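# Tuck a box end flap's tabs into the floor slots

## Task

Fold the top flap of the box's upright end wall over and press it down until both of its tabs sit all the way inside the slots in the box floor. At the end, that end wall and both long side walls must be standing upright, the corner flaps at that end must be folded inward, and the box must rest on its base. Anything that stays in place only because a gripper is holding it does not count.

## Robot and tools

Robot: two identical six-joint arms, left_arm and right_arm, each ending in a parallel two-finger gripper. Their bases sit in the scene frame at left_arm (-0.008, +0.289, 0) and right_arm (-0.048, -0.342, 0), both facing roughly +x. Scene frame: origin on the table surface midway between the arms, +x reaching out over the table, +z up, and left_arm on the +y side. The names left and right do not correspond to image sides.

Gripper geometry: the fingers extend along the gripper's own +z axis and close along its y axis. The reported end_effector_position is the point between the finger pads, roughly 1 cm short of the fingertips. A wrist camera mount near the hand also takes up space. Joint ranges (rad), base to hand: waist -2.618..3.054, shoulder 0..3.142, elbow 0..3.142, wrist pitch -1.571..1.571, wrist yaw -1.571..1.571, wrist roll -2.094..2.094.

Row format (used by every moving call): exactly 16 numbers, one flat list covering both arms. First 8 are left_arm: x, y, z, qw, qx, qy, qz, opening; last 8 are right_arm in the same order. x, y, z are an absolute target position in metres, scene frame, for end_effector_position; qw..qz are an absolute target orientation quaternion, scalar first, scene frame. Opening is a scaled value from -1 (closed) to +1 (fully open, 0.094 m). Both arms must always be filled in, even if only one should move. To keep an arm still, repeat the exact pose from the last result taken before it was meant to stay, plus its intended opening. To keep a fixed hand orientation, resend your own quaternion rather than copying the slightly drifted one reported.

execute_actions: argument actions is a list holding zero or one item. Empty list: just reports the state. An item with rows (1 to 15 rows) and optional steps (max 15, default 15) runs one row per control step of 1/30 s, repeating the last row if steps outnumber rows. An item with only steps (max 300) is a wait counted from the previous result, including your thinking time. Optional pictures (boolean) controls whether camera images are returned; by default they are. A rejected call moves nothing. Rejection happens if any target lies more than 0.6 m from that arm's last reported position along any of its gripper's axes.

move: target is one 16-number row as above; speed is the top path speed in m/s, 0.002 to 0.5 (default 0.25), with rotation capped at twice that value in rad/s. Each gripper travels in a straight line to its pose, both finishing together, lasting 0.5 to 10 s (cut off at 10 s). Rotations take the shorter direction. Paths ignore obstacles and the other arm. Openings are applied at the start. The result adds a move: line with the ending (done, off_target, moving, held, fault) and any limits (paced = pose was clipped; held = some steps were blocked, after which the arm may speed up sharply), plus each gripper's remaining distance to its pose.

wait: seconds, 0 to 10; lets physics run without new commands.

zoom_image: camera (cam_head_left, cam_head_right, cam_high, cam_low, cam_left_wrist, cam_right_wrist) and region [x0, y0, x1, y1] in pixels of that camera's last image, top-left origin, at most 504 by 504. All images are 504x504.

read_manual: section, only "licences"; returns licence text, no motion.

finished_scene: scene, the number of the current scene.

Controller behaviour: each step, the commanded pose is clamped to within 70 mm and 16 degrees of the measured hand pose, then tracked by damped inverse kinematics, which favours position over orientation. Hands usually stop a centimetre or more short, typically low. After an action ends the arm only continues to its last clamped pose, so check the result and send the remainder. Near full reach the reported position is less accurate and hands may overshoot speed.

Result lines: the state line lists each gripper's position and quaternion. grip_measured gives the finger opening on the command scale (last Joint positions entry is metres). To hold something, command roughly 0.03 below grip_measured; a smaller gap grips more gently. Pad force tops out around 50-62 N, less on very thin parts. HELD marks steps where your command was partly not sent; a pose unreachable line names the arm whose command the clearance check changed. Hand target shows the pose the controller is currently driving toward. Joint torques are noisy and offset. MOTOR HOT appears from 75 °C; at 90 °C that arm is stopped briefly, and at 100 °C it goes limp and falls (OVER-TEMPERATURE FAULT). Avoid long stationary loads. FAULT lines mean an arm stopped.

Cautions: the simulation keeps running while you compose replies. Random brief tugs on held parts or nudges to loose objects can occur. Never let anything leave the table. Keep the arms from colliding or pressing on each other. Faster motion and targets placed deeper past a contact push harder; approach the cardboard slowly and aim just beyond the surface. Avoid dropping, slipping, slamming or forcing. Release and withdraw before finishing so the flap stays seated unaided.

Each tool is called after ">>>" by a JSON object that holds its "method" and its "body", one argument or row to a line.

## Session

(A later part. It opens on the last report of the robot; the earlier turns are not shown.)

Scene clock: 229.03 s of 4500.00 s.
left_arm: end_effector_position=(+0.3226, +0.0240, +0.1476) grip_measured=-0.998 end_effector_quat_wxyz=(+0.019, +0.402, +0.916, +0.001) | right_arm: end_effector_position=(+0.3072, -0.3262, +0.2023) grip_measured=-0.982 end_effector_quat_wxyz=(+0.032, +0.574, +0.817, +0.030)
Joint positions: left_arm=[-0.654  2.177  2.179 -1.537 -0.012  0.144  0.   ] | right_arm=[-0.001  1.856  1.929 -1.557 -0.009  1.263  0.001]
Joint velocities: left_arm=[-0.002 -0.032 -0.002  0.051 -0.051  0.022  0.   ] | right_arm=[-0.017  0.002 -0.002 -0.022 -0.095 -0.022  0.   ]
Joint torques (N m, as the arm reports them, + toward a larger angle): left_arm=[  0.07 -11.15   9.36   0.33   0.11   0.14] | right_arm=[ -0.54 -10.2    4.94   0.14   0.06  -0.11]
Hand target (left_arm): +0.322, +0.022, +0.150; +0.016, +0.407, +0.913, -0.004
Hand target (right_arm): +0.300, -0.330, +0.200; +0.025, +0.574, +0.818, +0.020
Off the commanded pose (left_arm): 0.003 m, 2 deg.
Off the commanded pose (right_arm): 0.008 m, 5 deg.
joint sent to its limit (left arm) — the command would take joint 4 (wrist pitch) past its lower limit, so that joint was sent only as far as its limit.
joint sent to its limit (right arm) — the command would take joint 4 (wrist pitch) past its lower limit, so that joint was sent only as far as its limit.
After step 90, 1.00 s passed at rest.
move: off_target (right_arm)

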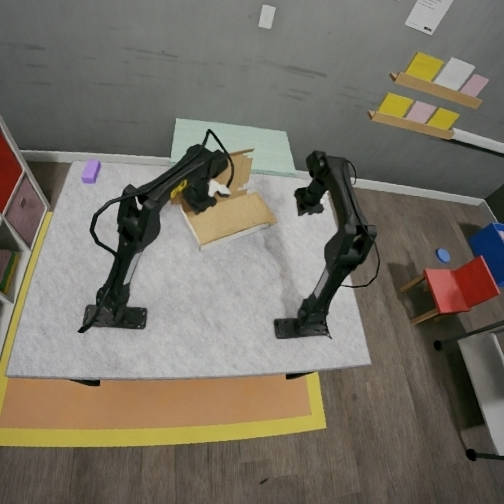

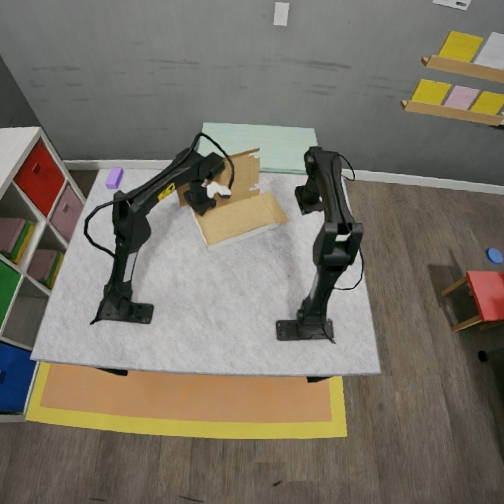

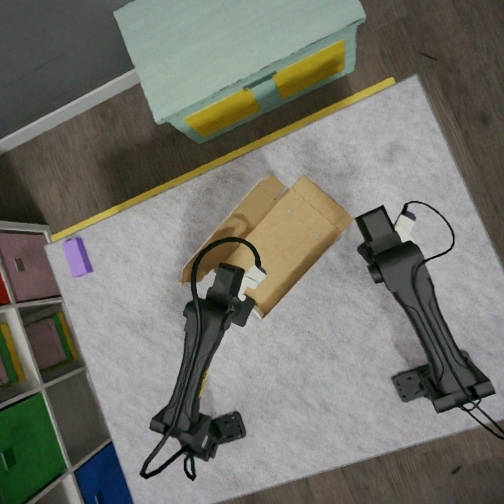

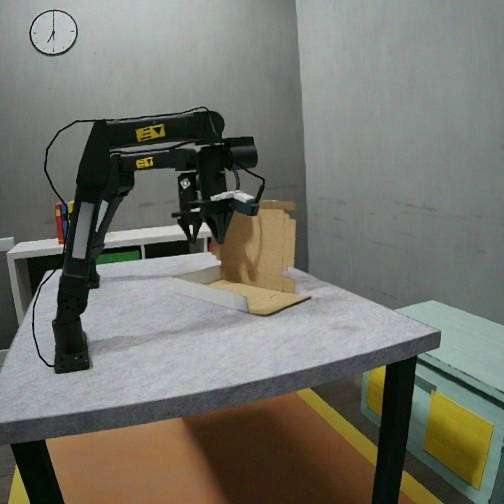

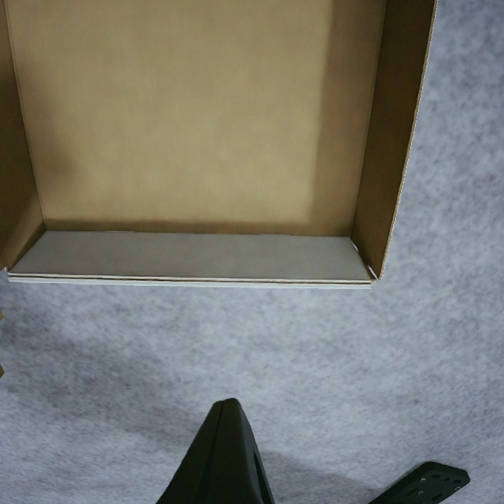

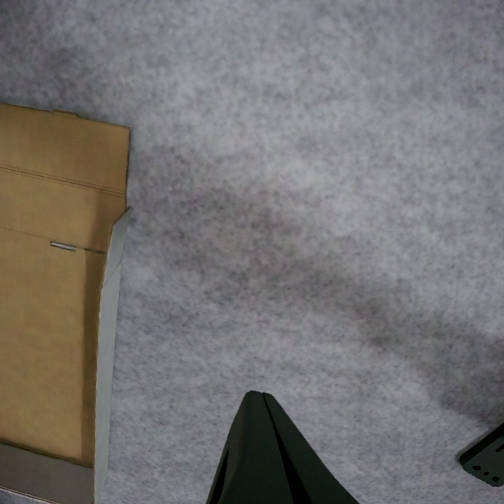

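>>> {"method": "move", "body": {
  "target": [0.27,0.15,0.25,0,0.3,0.95,0,-1,0.3,-0.33,0.2,0,0.574,0.819,0,-1]
}}

>>> {"method": "finished_scene", "body": {
  "scene": 1
}}

Scene clock: 234.77 s of 4500.00 s.
left_arm: end_effector_position=(+0.2771, +0.1495, +0.2588) grip_measured=-0.998 end_effector_quat_wxyz=(+0.131, +0.297, +0.946, -0.015) | right_arm: end_effector_position=(+0.3072, -0.3262, +0.2023) grip_measured=-0.982 end_effector_quat_wxyz=(+0.032, +0.574, +0.818, +0.030)
Joint positions: left_arm=[-0.435  1.605  1.843 -1.545 -0.012  0.145  0.   ] | right_arm=[-0.001  1.856  1.929 -1.557 -0.009  1.263  0.001]
Joint velocities: left_arm=[-0.027  0.002 -0.002 -0.081 -0.037 -0.007 -0.   ] | right_arm=[-0.002 -0.012  0.012 -0.051 -0.081  0.037 -0.   ]
Joint torques (N m, as the arm reports them, + toward a larger angle): left_arm=[ 0.21 -6.31  4.95  0.73  0.06  0.11] | right_arm=[ -0.54 -10.2    4.94   0.13   0.06  -0.11]
Hand target (left_arm): +0.273, +0.151, +0.252; +0.116, +0.300, +0.947, -0.017
Hand target (right_arm): +0.300, -0.330, +0.200; +0.025, +0.574, +0.818, +0.020
Off the commanded pose (left_arm): 0.011 m, 15 deg.
Off the commanded pose (right_arm): 0.008 m, 5 deg.
joint sent to its limit (left arm) — the command would take joint 4 (wrist pitch) past its lower limit, so that joint was sent only as far as its limit.
joint sent to its limit (right arm) — the command would take joint 4 (wrist pitch) past its lower limit, so that joint was sent only as far as its limit.
After step 90, 1.47 s passed at rest.
move: off_target (left_arm, right_arm)

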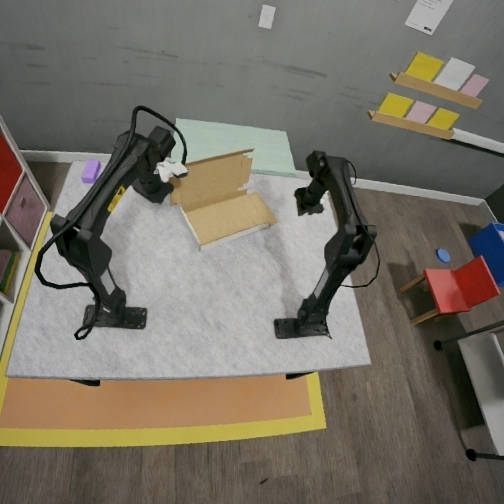

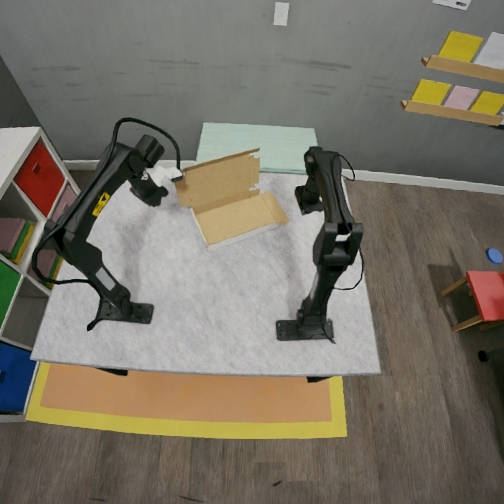

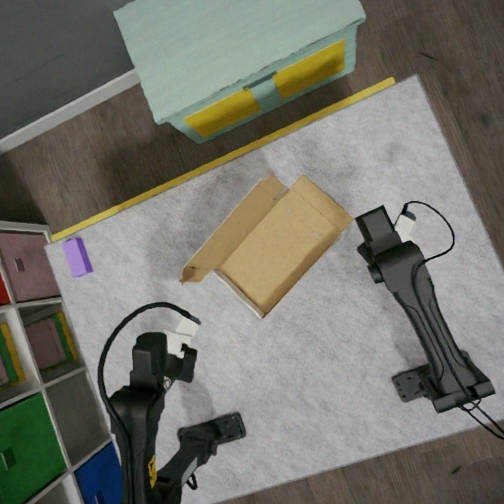

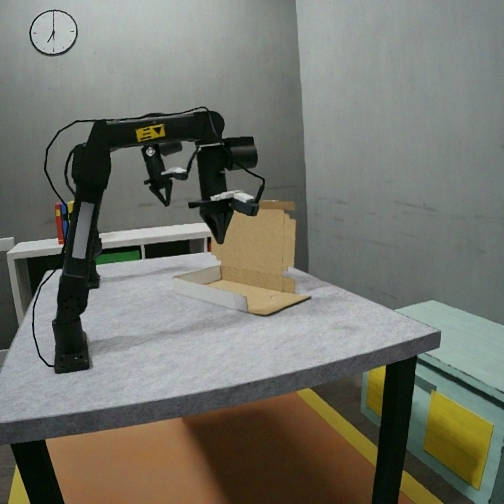

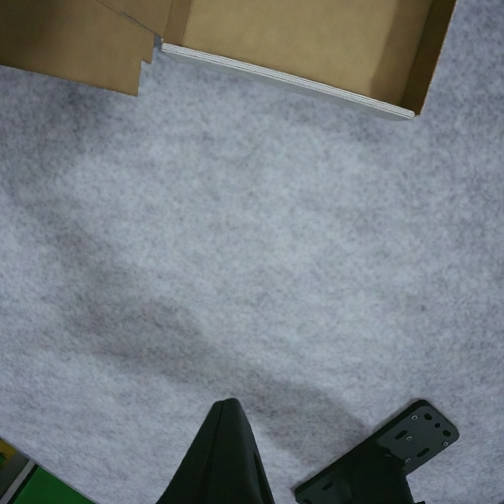

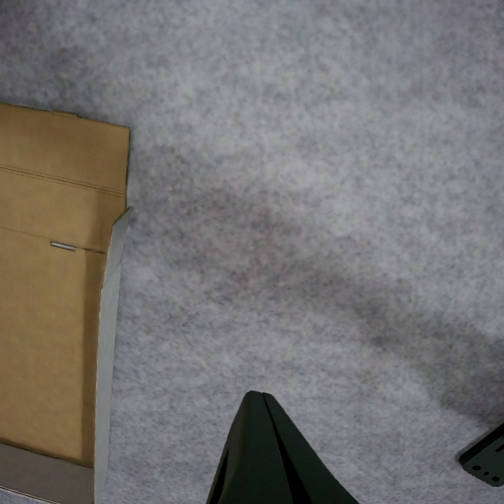

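The scene is finished: the task was done.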